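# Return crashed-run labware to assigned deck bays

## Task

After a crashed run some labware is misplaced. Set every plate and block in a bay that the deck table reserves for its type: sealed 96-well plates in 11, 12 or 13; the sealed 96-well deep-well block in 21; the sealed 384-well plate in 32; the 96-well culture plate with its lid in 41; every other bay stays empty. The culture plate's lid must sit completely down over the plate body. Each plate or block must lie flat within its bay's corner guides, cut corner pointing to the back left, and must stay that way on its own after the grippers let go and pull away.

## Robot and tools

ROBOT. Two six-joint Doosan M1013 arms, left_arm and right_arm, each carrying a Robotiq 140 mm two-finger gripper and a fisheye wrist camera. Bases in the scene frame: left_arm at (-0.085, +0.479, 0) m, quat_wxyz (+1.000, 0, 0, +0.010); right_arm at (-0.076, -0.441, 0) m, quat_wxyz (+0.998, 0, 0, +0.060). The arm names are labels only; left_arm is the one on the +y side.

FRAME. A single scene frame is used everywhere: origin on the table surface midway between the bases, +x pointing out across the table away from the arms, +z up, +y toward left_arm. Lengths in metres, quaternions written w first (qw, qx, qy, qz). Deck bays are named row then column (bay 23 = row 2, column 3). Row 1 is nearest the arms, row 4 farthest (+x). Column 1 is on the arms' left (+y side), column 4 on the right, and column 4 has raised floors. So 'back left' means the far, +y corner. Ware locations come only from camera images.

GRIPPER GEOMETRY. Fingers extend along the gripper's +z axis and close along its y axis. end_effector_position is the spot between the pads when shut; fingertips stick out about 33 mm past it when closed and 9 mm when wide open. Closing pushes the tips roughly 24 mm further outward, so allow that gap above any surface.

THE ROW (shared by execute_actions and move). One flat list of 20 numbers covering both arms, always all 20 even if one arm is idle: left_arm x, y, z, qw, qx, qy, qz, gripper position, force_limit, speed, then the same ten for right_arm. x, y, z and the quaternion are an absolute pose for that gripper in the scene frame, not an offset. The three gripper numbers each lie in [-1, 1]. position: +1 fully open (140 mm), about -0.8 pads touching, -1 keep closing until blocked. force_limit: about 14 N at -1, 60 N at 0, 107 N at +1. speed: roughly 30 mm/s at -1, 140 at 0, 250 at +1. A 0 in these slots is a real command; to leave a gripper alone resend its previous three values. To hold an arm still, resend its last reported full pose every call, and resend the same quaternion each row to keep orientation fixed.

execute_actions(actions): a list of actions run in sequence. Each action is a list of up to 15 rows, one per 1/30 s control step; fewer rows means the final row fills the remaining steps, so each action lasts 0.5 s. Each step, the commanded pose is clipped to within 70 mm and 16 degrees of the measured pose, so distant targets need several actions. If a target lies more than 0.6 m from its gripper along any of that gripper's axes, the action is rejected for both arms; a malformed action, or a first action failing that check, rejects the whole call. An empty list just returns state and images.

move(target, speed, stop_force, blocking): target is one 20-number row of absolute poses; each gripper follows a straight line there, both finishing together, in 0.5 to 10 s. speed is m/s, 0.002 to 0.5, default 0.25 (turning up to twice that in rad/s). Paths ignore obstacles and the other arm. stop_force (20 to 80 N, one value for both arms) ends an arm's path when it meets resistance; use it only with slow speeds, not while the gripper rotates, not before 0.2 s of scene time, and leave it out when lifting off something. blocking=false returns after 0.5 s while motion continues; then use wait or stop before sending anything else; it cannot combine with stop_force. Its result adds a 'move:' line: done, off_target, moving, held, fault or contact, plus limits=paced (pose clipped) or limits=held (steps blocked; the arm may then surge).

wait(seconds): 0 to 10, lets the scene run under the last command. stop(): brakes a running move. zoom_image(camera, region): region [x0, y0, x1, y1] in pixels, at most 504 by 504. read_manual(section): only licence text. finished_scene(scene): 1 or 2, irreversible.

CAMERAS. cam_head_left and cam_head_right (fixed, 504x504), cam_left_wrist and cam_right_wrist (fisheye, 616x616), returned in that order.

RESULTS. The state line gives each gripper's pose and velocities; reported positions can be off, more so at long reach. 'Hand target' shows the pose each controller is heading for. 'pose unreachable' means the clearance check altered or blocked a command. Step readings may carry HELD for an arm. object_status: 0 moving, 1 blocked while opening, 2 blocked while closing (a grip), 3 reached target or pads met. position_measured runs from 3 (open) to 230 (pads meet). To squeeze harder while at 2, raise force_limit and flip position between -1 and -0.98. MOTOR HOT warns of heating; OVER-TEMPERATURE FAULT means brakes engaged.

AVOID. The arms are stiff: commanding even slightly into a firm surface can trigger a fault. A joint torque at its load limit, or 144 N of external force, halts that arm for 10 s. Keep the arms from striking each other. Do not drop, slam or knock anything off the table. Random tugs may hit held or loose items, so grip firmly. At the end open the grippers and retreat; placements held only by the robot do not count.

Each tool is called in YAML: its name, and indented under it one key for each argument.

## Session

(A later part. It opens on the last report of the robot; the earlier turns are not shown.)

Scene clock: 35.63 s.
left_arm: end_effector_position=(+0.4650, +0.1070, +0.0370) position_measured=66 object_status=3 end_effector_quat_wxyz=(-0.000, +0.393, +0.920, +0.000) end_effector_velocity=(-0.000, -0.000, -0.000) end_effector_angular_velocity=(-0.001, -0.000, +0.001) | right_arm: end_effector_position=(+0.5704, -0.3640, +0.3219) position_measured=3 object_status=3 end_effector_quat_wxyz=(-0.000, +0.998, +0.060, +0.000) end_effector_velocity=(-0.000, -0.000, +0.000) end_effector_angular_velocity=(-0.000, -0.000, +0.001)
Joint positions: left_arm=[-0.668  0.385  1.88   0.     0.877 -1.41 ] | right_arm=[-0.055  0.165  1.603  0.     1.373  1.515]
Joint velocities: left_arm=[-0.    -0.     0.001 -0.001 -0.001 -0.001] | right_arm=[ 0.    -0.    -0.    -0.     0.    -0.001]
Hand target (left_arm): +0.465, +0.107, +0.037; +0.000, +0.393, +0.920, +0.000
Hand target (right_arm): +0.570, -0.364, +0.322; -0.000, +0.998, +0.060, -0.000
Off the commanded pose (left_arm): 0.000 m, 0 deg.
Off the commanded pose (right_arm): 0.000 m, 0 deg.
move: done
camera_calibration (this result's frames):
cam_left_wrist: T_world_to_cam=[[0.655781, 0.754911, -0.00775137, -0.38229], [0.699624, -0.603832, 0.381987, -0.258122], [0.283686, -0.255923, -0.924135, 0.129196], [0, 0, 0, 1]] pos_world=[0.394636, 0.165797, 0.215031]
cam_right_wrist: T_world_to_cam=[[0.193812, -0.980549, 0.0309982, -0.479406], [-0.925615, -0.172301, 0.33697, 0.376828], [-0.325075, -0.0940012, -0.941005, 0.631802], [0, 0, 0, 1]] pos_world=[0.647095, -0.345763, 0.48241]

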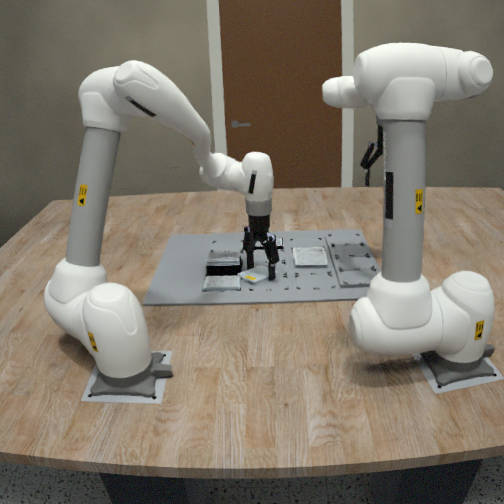

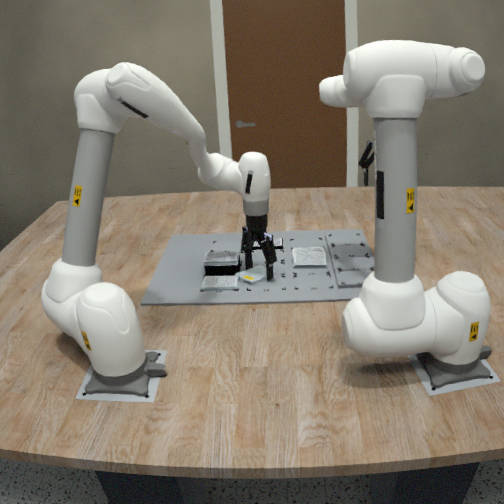

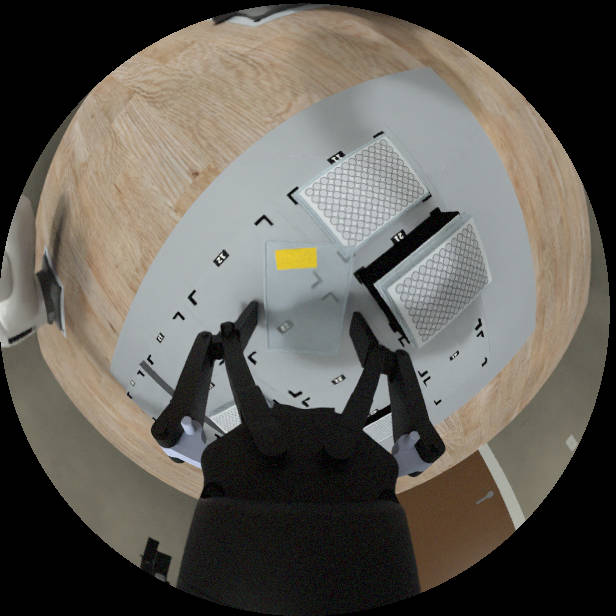

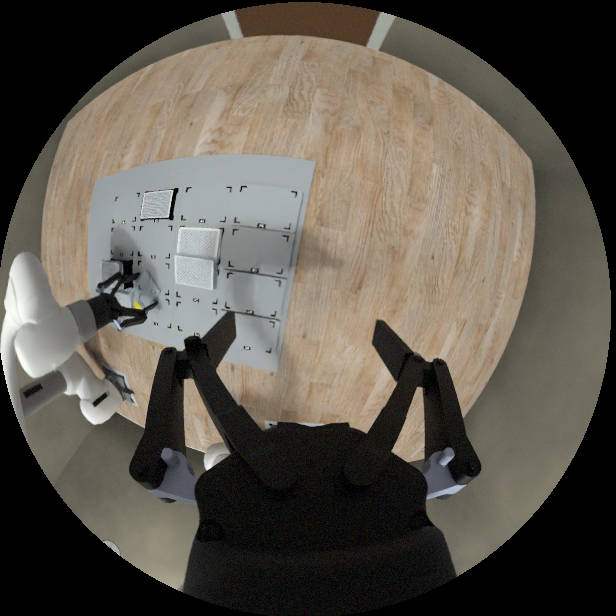

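move:
  target: [0.465,0.107,0.037,0,0.3931,0.9195,0,-1,-0.5,-0.7,0.5704,-0.364,0.3219,0,0.998,0.06,0,1,0,0]
  speed: 0.012

move:
  target: [0.45,0.09,0.075,0,0.3931,0.9195,0,-1,-0.5,-0.7,0.5704,-0.364,0.3219,0,0.998,0.06,0,1,0,0]
  speed: 0.04

move:
  target: [0.40,0.075,0.062,0,0.7151,0.699,0,-1,-0.5,-0.7,0.5704,-0.364,0.3219,0,0.998,0.06,0,1,0,0]
  speed: 0.1

zoom_image:
  camera: "cam_left_wrist"
  region: [200,140,440,380]

Scene clock: 36.70 s.
left_arm: end_effector_position=(+0.4650, +0.1070, +0.0370) position_measured=102 object_status=2 end_effector_quat_wxyz=(+0.000, +0.393, +0.920, +0.000) end_effector_velocity=(+0.000, -0.001, +0.001) end_effector_angular_velocity=(-0.003, -0.001, +0.003) | right_arm: end_effector_position=(+0.5704, -0.3640, +0.3219) position_measured=3 object_status=3 end_effector_quat_wxyz=(-0.000, +0.998, +0.060, +0.000) end_effector_velocity=(+0.000, +0.000, -0.000) end_effector_angular_velocity=(+0.000, -0.000, +0.001)
Joint positions: left_arm=[-0.668  0.385  1.88   0.     0.877 -1.41 ] | right_arm=[-0.055  0.165  1.603  0.     1.373  1.515]
Joint velocities: left_arm=[ 0.    -0.001 -0.001 -0.002  0.    -0.002] | right_arm=[ 0.001  0.     0.     0.    -0.    -0.001]
Hand target (left_arm): +0.465, +0.107, +0.037; +0.000, +0.393, +0.919, +0.000
Hand target (right_arm): +0.570, -0.364, +0.322; -0.000, +0.998, +0.060, -0.000
Off the commanded pose (left_arm): 0.000 m, 0 deg.
Off the commanded pose (right_arm): 0.000 m, 0 deg.
move: done
camera_calibration (this result's frames):
cam_left_wrist: T_world_to_cam=[[0.655782, 0.754911, -0.00774717, -0.382293], [0.699604, -0.603817, 0.382046, -0.258167], [0.283733, -0.255959, -0.924111, 0.129185], [0, 0, 0, 1]] pos_world=[0.394662, 0.165777, 0.215051]
cam_right_wrist: T_world_to_cam=[[0.193812, -0.980549, 0.0309982, -0.479406], [-0.925615, -0.172301, 0.33697, 0.376828], [-0.325075, -0.0940012, -0.941005, 0.631802], [0, 0, 0, 1]] pos_world=[0.647095, -0.345763, 0.48241]

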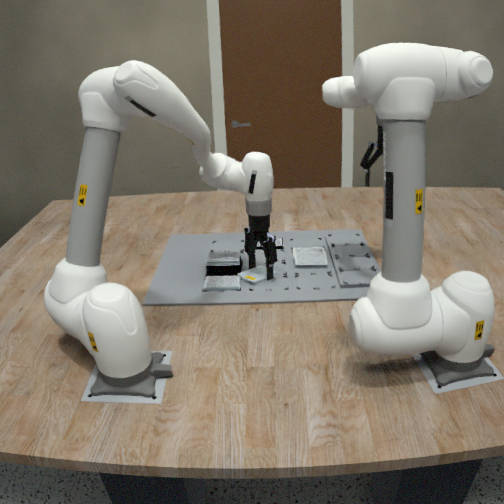

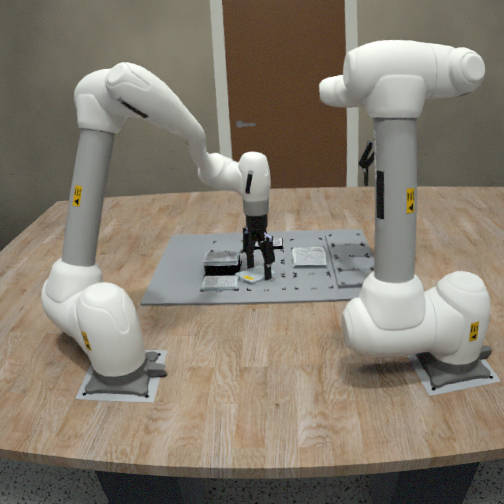

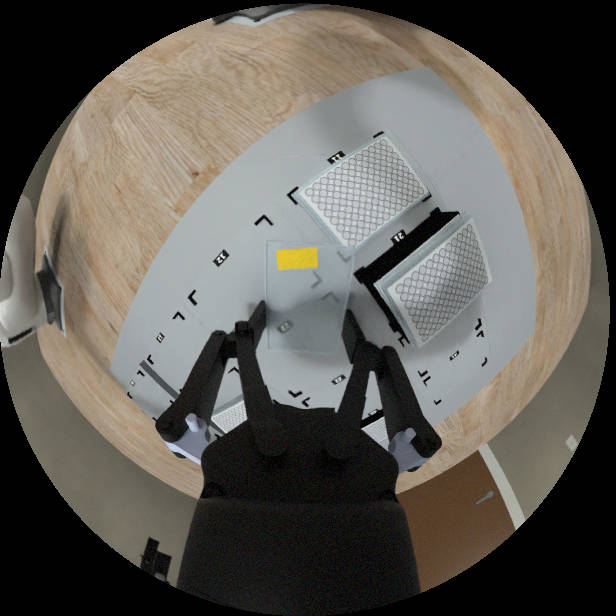

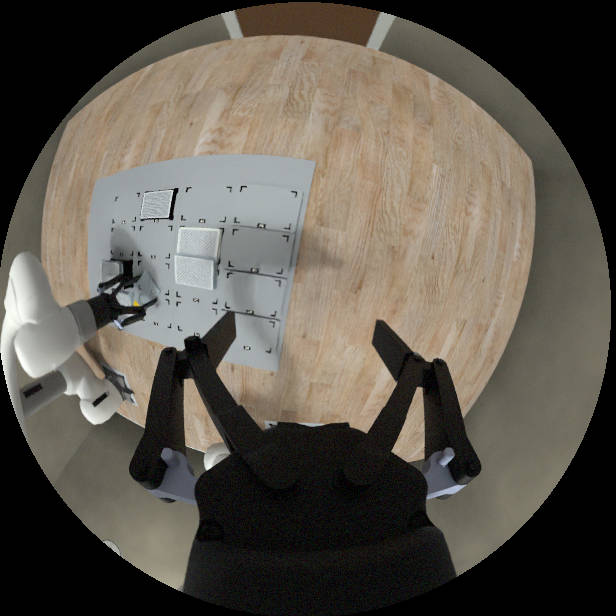

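Scene clock: 38.07 s.
left_arm: end_effector_position=(+0.4500, +0.0900, +0.0751) position_measured=102 object_status=2 end_effector_quat_wxyz=(+0.000, +0.393, +0.919, -0.000) end_effector_velocity=(+0.001, -0.000, +0.001) end_effector_angular_velocity=(-0.001, -0.002, -0.000) | right_arm: end_effector_position=(+0.5704, -0.3640, +0.3219) position_measured=3 object_status=3 end_effector_quat_wxyz=(-0.000, +0.998, +0.060, +0.000) end_effector_velocity=(-0.000, +0.000, -0.000) end_effector_angular_velocity=(+0.000, +0.001, -0.000)
Joint positions: left_arm=[-0.702  0.342  1.857 -0.     0.942 -1.444] | right_arm=[-0.055  0.165  1.603  0.     1.373  1.515]
Joint velocities: left_arm=[ 0.    -0.001 -0.001  0.    -0.     0.001] | right_arm=[ 0.     0.    -0.     0.     0.001  0.   ]
Hand target (left_arm): +0.450, +0.090, +0.075; -0.000, +0.393, +0.919, -0.000
Hand target (right_arm): +0.570, -0.364, +0.322; -0.000, +0.998, +0.060, -0.000
Off the commanded pose (left_arm): 0.000 m, 0 deg.
Off the commanded pose (right_arm): 0.000 m, 0 deg.
move: done
camera_calibration (this result's frames):
cam_left_wrist: T_world_to_cam=[[0.655836, 0.754863, -0.00783235, -0.359289], [0.699582, -0.603843, 0.382045, -0.272477], [0.283662, -0.256038, -0.924111, 0.164296], [0, 0, 0, 1]] pos_world=[0.379651, 0.148746, 0.253112]
cam_right_wrist: T_world_to_cam=[[0.193812, -0.980549, 0.0309981, -0.479406], [-0.925615, -0.172301, 0.33697, 0.376828], [-0.325075, -0.0940012, -0.941005, 0.631802], [0, 0, 0, 1]] pos_world=[0.647095, -0.345763, 0.48241]

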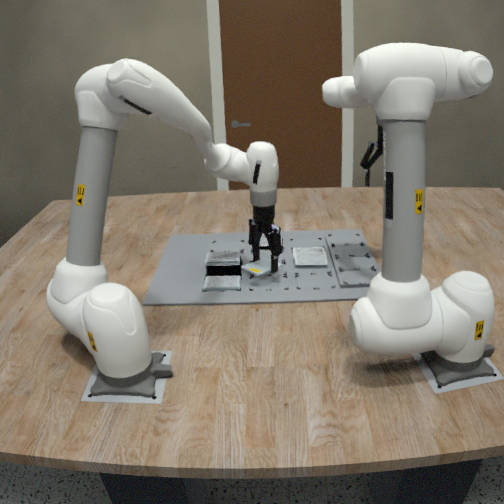

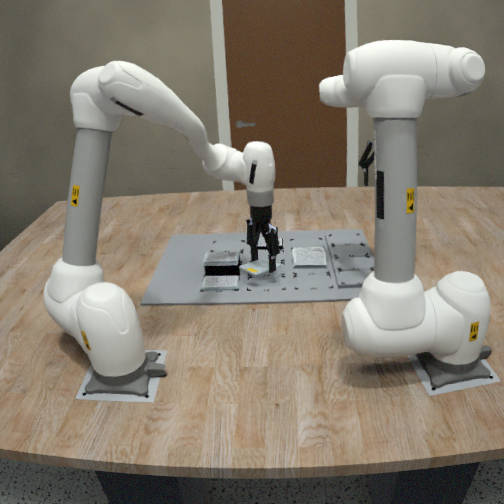

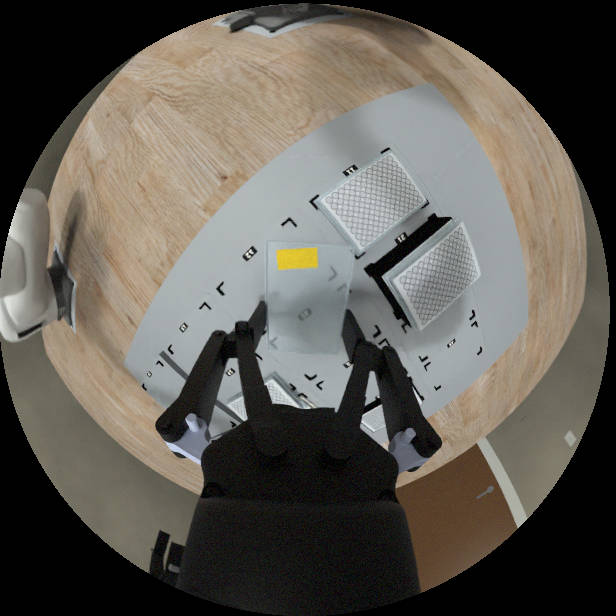

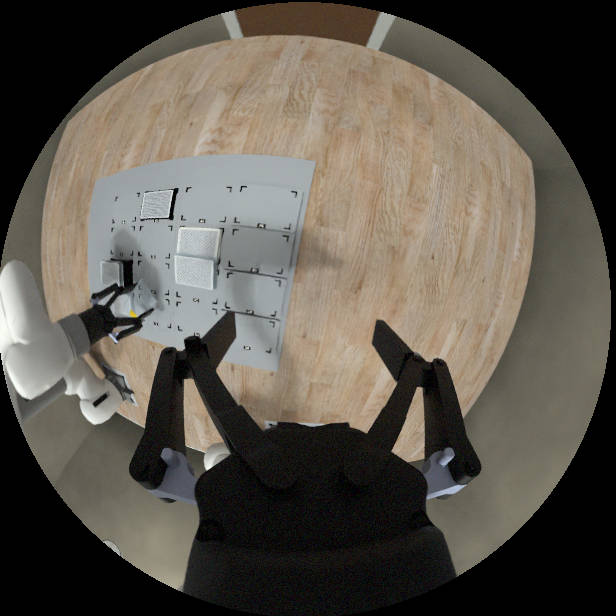

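Scene clock: 42.27 s.
left_arm: end_effector_position=(+0.4000, +0.0751, +0.0620) position_measured=103 object_status=2 end_effector_quat_wxyz=(-0.000, +0.715, +0.699, +0.000) end_effector_velocity=(-0.001, -0.000, -0.000) end_effector_angular_velocity=(-0.000, +0.001, -0.000) | right_arm: end_effector_position=(+0.5704, -0.3640, +0.3219) position_measured=3 object_status=3 end_effector_quat_wxyz=(-0.000, +0.998, +0.060, +0.000) end_effector_velocity=(-0.000, -0.000, -0.000) end_effector_angular_velocity=(-0.000, +0.001, +0.000)
Joint positions: left_arm=[-0.77   0.315  1.927  0.     0.9   -0.727] | right_arm=[-0.055  0.165  1.603  0.     1.373  1.515]
Joint velocities: left_arm=[-0.     0.     0.    -0.001  0.     0.001] | right_arm=[-0.     0.    -0.     0.     0.001 -0.   ]
Hand target (left_arm): +0.400, +0.075, +0.062; -0.000, +0.715, +0.699, +0.000
Hand target (right_arm): +0.570, -0.364, +0.322; -0.000, +0.998, +0.060, -0.000
Off the commanded pose (left_arm): 0.000 m, 0 deg.
Off the commanded pose (right_arm): 0.000 m, 0 deg.
move: done
camera_calibration (this result's frames):
cam_left_wrist: T_world_to_cam=[[0.997533, 0.0697822, -0.00767051, -0.400604], [0.0674178, -0.92176, 0.381855, 0.0352149], [0.0195763, -0.38143, -0.92419, 0.277684], [0, 0, 0, 1]] pos_world=[0.391805, 0.166332, 0.240113]
cam_right_wrist: T_world_to_cam=[[0.193812, -0.980549, 0.0309982, -0.479406], [-0.925615, -0.172301, 0.33697, 0.376828], [-0.325075, -0.0940012, -0.941005, 0.631802], [0, 0, 0, 1]] pos_world=[0.647095, -0.345763, 0.48241]

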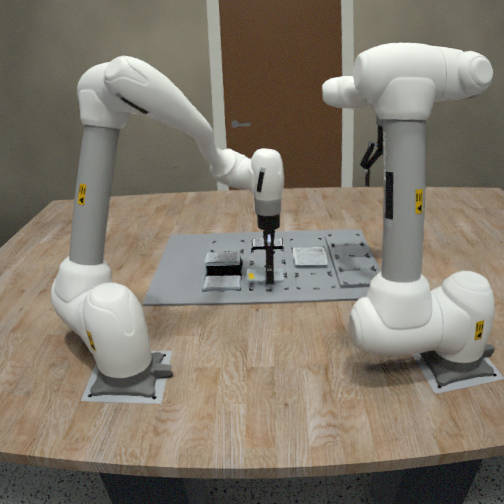

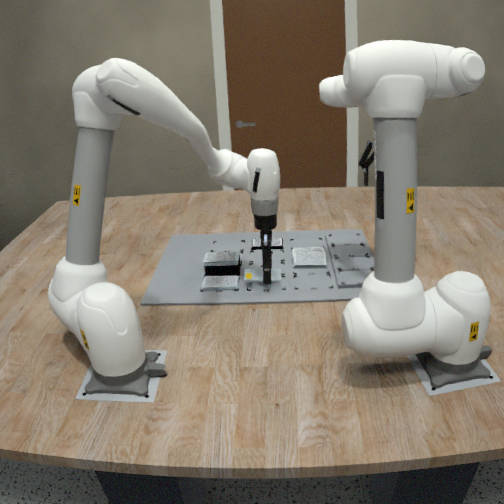

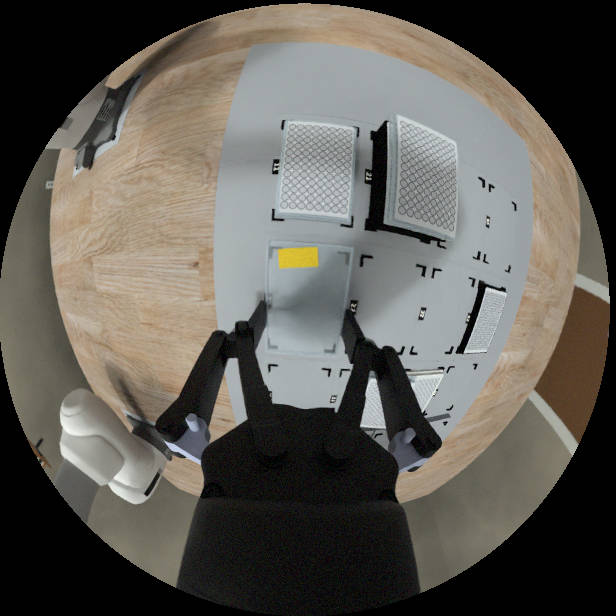

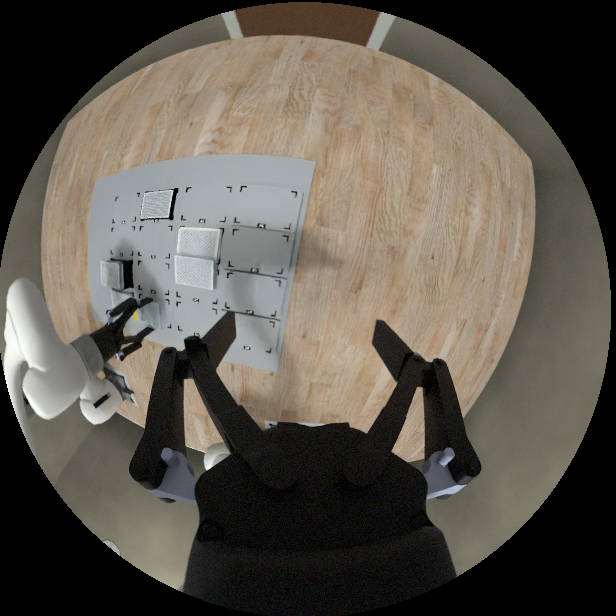

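Region (200, 140, 440, 380) of cam_left_wrist's 616x616 image, scaled by 2.100, with more detail than that image has.

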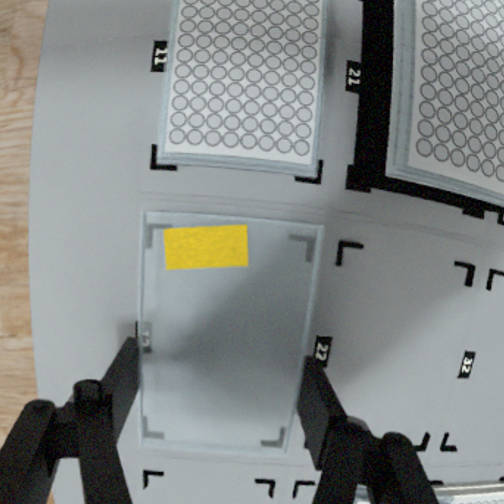

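move:
  target: [0.40,0.068,0.045,0,0.7151,0.699,0,-1,-0.5,-0.7,0.5704,-0.364,0.3219,0,0.998,0.06,0,1,0,0]
  speed: 0.03

zoom_image:
  camera: "cam_left_wrist"
  region: [240,220,390,370]

Scene clock: 43.43 s.
left_arm: end_effector_position=(+0.4000, +0.0680, +0.0450) position_measured=103 object_status=2 end_effector_quat_wxyz=(-0.000, +0.715, +0.699, -0.000) end_effector_velocity=(-0.000, -0.000, -0.001) end_effector_angular_velocity=(+0.000, +0.001, +0.001) | right_arm: end_effector_position=(+0.5704, -0.3640, +0.3219) position_measured=3 object_status=3 end_effector_quat_wxyz=(-0.000, +0.998, +0.060, +0.000) end_effector_velocity=(+0.000, +0.000, +0.000) end_effector_angular_velocity=(-0.000, -0.001, +0.001)
Joint positions: left_arm=[-0.778  0.339  1.93  -0.     0.872 -0.735] | right_arm=[-0.055  0.165  1.603  0.     1.373  1.515]
Joint velocities: left_arm=[-0.     0.001  0.001 -0.    -0.001 -0.001] | right_arm=[ 0.001 -0.    -0.    -0.    -0.001 -0.001]
Hand target (left_arm): +0.400, +0.068, +0.045; -0.000, +0.715, +0.699, +0.000
Hand target (right_arm): +0.570, -0.364, +0.322; -0.000, +0.998, +0.060, -0.000
Off the commanded pose (left_arm): 0.000 m, 0 deg.
Off the commanded pose (right_arm): 0.000 m, 0 deg.
move: done
camera_calibration (this result's frames):
cam_left_wrist: T_world_to_cam=[[0.997521, 0.0699287, -0.00783726, -0.400218], [0.0676142, -0.921696, 0.381974, 0.0351614], [0.0194874, -0.381557, -0.92414, 0.259259], [0, 0, 0, 1]] pos_world=[0.391797, 0.159317, 0.223024]
cam_right_wrist: T_world_to_cam=[[0.193812, -0.980549, 0.0309981, -0.479406], [-0.925615, -0.172301, 0.33697, 0.376828], [-0.325075, -0.0940012, -0.941005, 0.631802], [0, 0, 0, 1]] pos_world=[0.647095, -0.345763, 0.48241]

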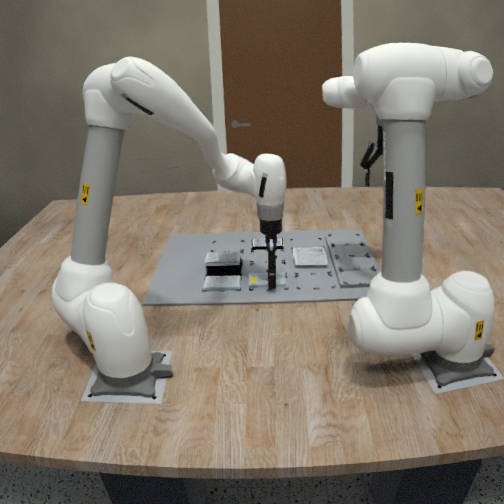

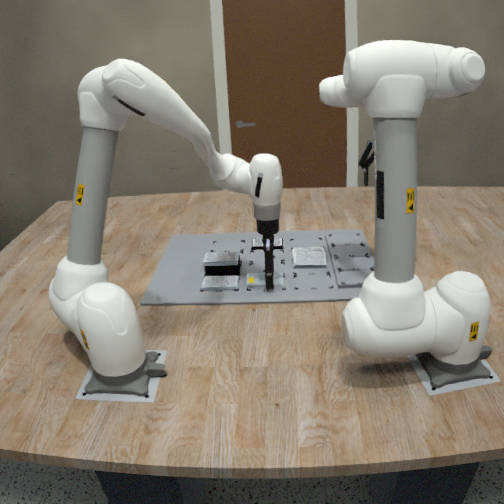

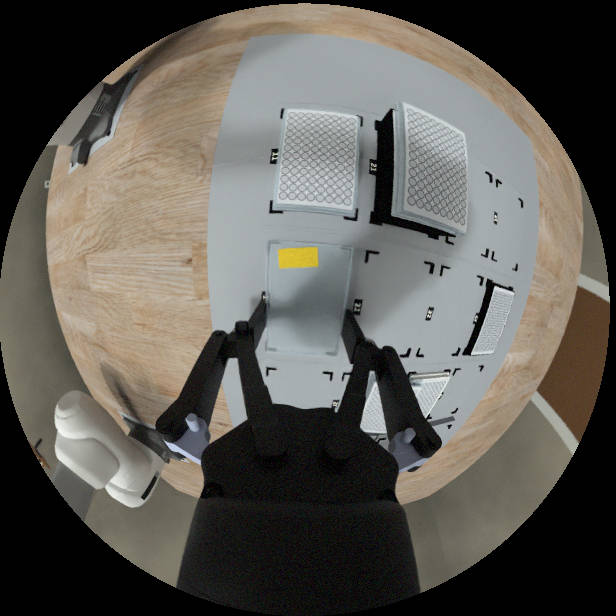

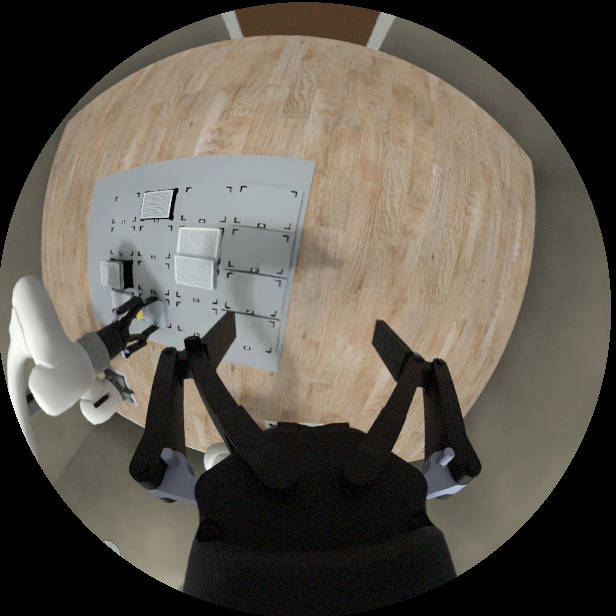

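Region (240, 220, 390, 370) of cam_left_wrist's 616x616 image, scaled by 3.360, with more detail than that image has.

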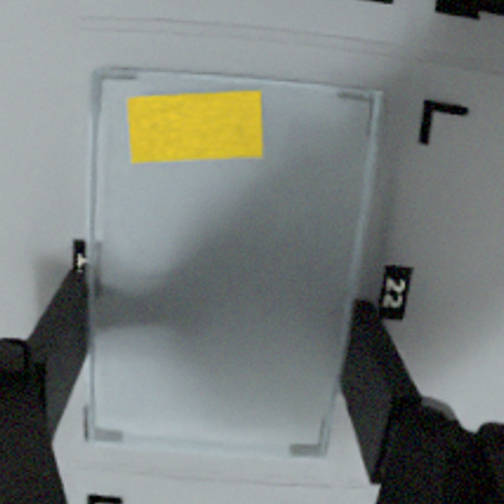

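move:
  target: [0.3995,0.0675,0.045,0,0.7212,0.6928,0,-1,-0.5,-0.7,0.5704,-0.364,0.3219,0,0.998,0.06,0,1,0,0]
  speed: 0.03

move:
  target: [0.3995,0.0675,0.034,0,0.7212,0.6928,0,-1,-0.5,-0.7,0.5704,-0.364,0.3219,0,0.998,0.06,0,1,0,0]
  speed: 0.004
  stop_force: 20

zoom_image:
  camera: "cam_left_wrist"
  region: [240,220,390,370]

Scene clock: 44.67 s.
left_arm: end_effector_position=(+0.3995, +0.0675, +0.0450) position_measured=103 object_status=2 end_effector_quat_wxyz=(-0.000, +0.721, +0.693, -0.000) end_effector_velocity=(+0.000, -0.000, +0.000) end_effector_angular_velocity=(-0.001, -0.001, -0.001) | right_arm: end_effector_position=(+0.5704, -0.3640, +0.3219) position_measured=3 object_status=3 end_effector_quat_wxyz=(-0.000, +0.998, +0.060, +0.000) end_effector_velocity=(-0.000, +0.000, +0.000) end_effector_angular_velocity=(+0.000, -0.000, +0.000)
Joint positions: left_arm=[-0.779  0.339  1.93  -0.     0.872 -0.719] | right_arm=[-0.055  0.165  1.603  0.     1.373  1.515]
Joint velocities: left_arm=[-0.    -0.001 -0.     0.    -0.     0.001] | right_arm=[ 0. -0.  0.  0.  0.  0.]
Hand target (left_arm): +0.399, +0.068, +0.045; -0.000, +0.721, +0.693, +0.000
Hand target (right_arm): +0.570, -0.364, +0.322; -0.000, +0.998, +0.060, -0.000
Off the commanded pose (left_arm): 0.000 m, 0 deg.
Off the commanded pose (right_arm): 0.000 m, 0 deg.
move: done
camera_calibration (this result's frames):
cam_left_wrist: T_world_to_cam=[[0.998588, 0.0525419, -0.00783404, -0.398986], [0.0515473, -0.922732, 0.381979, 0.0411897], [0.0128411, -0.381843, -0.924138, 0.261739], [0, 0, 0, 1]] pos_world=[0.392938, 0.158914, 0.223024]
cam_right_wrist: T_world_to_cam=[[0.193812, -0.980549, 0.0309982, -0.479406], [-0.925615, -0.172301, 0.33697, 0.376828], [-0.325075, -0.0940012, -0.941005, 0.631802], [0, 0, 0, 1]] pos_world=[0.647095, -0.345763, 0.48241]

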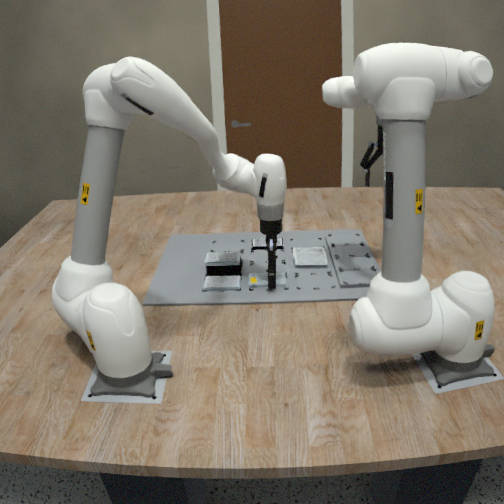

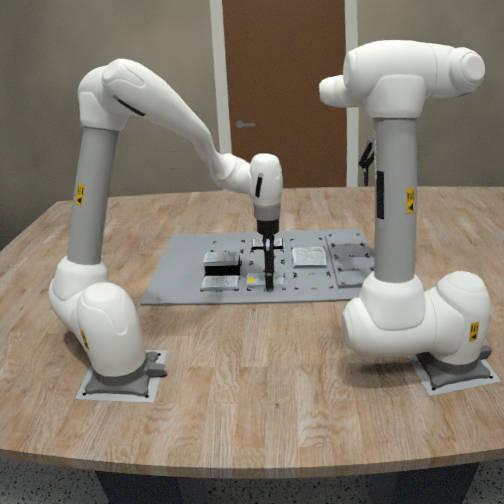

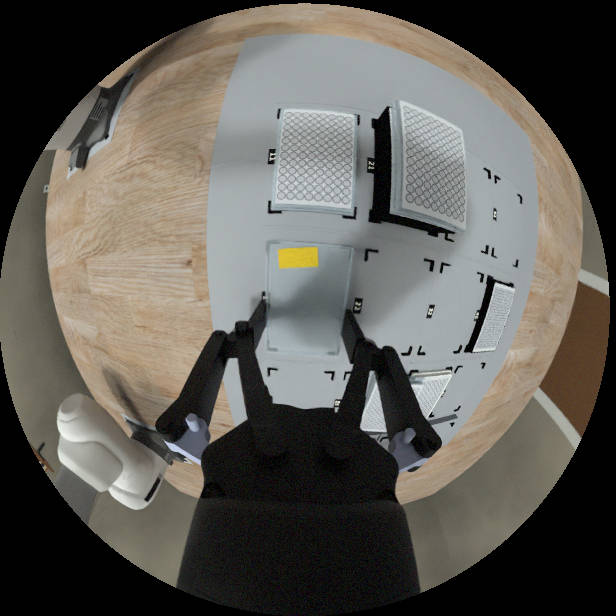

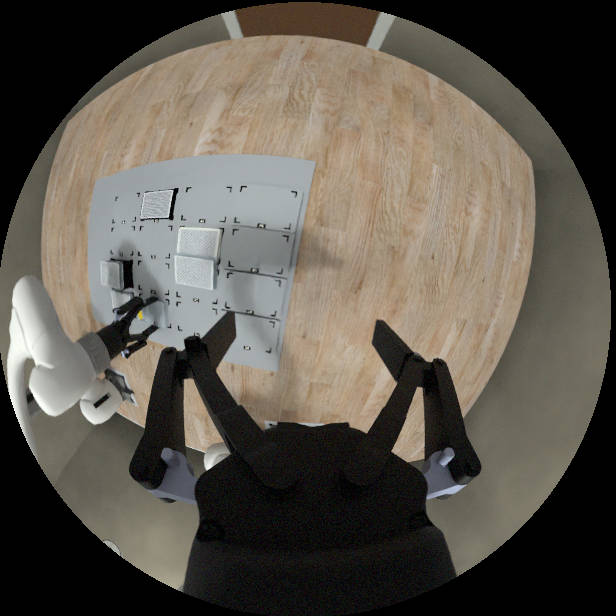

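Scene clock: 47.30 s.
left_arm: end_effector_position=(+0.3995, +0.0675, +0.0358) position_measured=103 object_status=2 end_effector_quat_wxyz=(+0.000, +0.721, +0.693, +0.000) end_effector_velocity=(-0.000, +0.000, +0.001) end_effector_angular_velocity=(+0.001, +0.001, -0.000) | right_arm: end_effector_position=(+0.5704, -0.3640, +0.3219) position_measured=3 object_status=3 end_effector_quat_wxyz=(-0.000, +0.998, +0.060, +0.000) end_effector_velocity=(-0.000, -0.000, +0.000) end_effector_angular_velocity=(-0.000, +0.001, -0.001)
Joint positions: left_arm=[-0.779  0.35   1.937 -0.     0.855 -0.719] | right_arm=[-0.055  0.165  1.603  0.     1.373  1.515]
Joint velocities: left_arm=[ 0.    -0.    -0.001 -0.     0.003  0.   ] | right_arm=[-0.    -0.     0.    -0.     0.001  0.   ]
Hand target (left_arm): +0.400, +0.067, +0.036; +0.000, +0.721, +0.693, +0.000
Hand target (right_arm): +0.570, -0.364, +0.322; -0.000, +0.998, +0.060, -0.000
Off the commanded pose (left_arm): 0.002 m, 0 deg.
Off the commanded pose (right_arm): 0.000 m, 0 deg.
move: contact (left_arm)
camera_calibration (this result's frames):
cam_left_wrist: T_world_to_cam=[[0.998589, 0.0525398, -0.0077406, -0.399046], [0.0515085, -0.922697, 0.38207, 0.0447171], [0.0129316, -0.381929, -0.924101, 0.253238], [0, 0, 0, 1]] pos_world=[0.392905, 0.158945, 0.213844]
cam_right_wrist: T_world_to_cam=[[0.193812, -0.980549, 0.0309983, -0.479406], [-0.925615, -0.172301, 0.33697, 0.376828], [-0.325075, -0.0940013, -0.941005, 0.631802], [0, 0, 0, 1]] pos_world=[0.647095, -0.345763, 0.48241]

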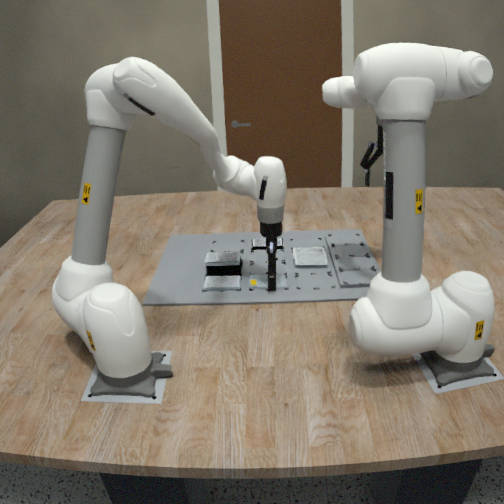

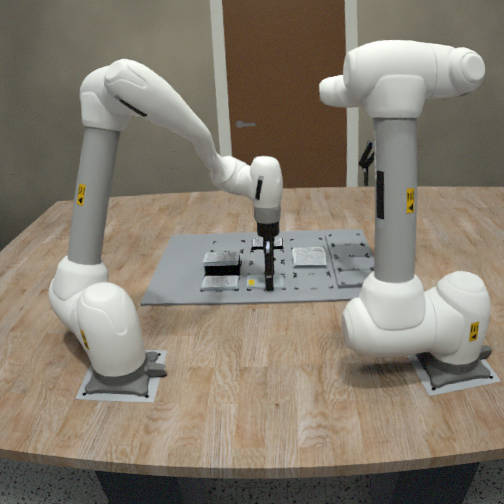

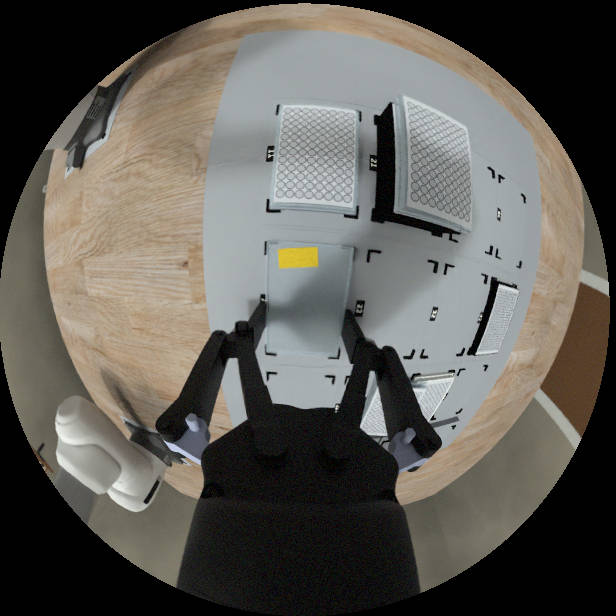

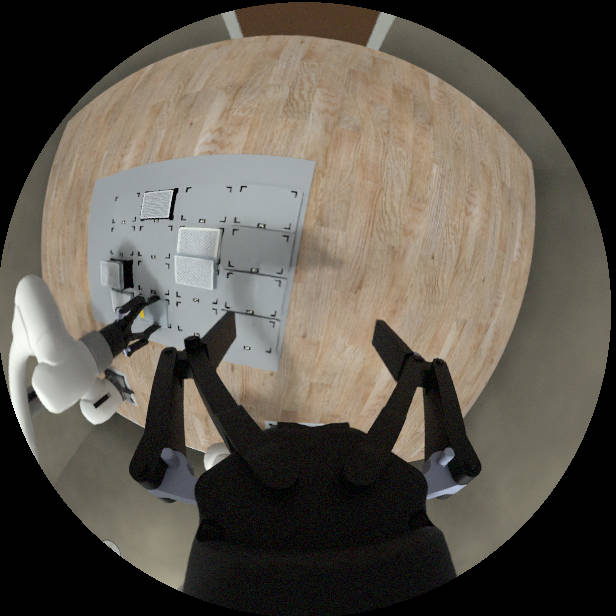

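Region (240, 220, 390, 370) of cam_left_wrist's 616x616 image, scaled by 3.360, with more detail than that image has.

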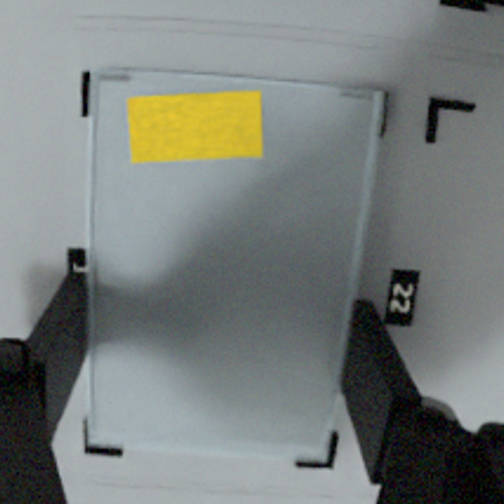

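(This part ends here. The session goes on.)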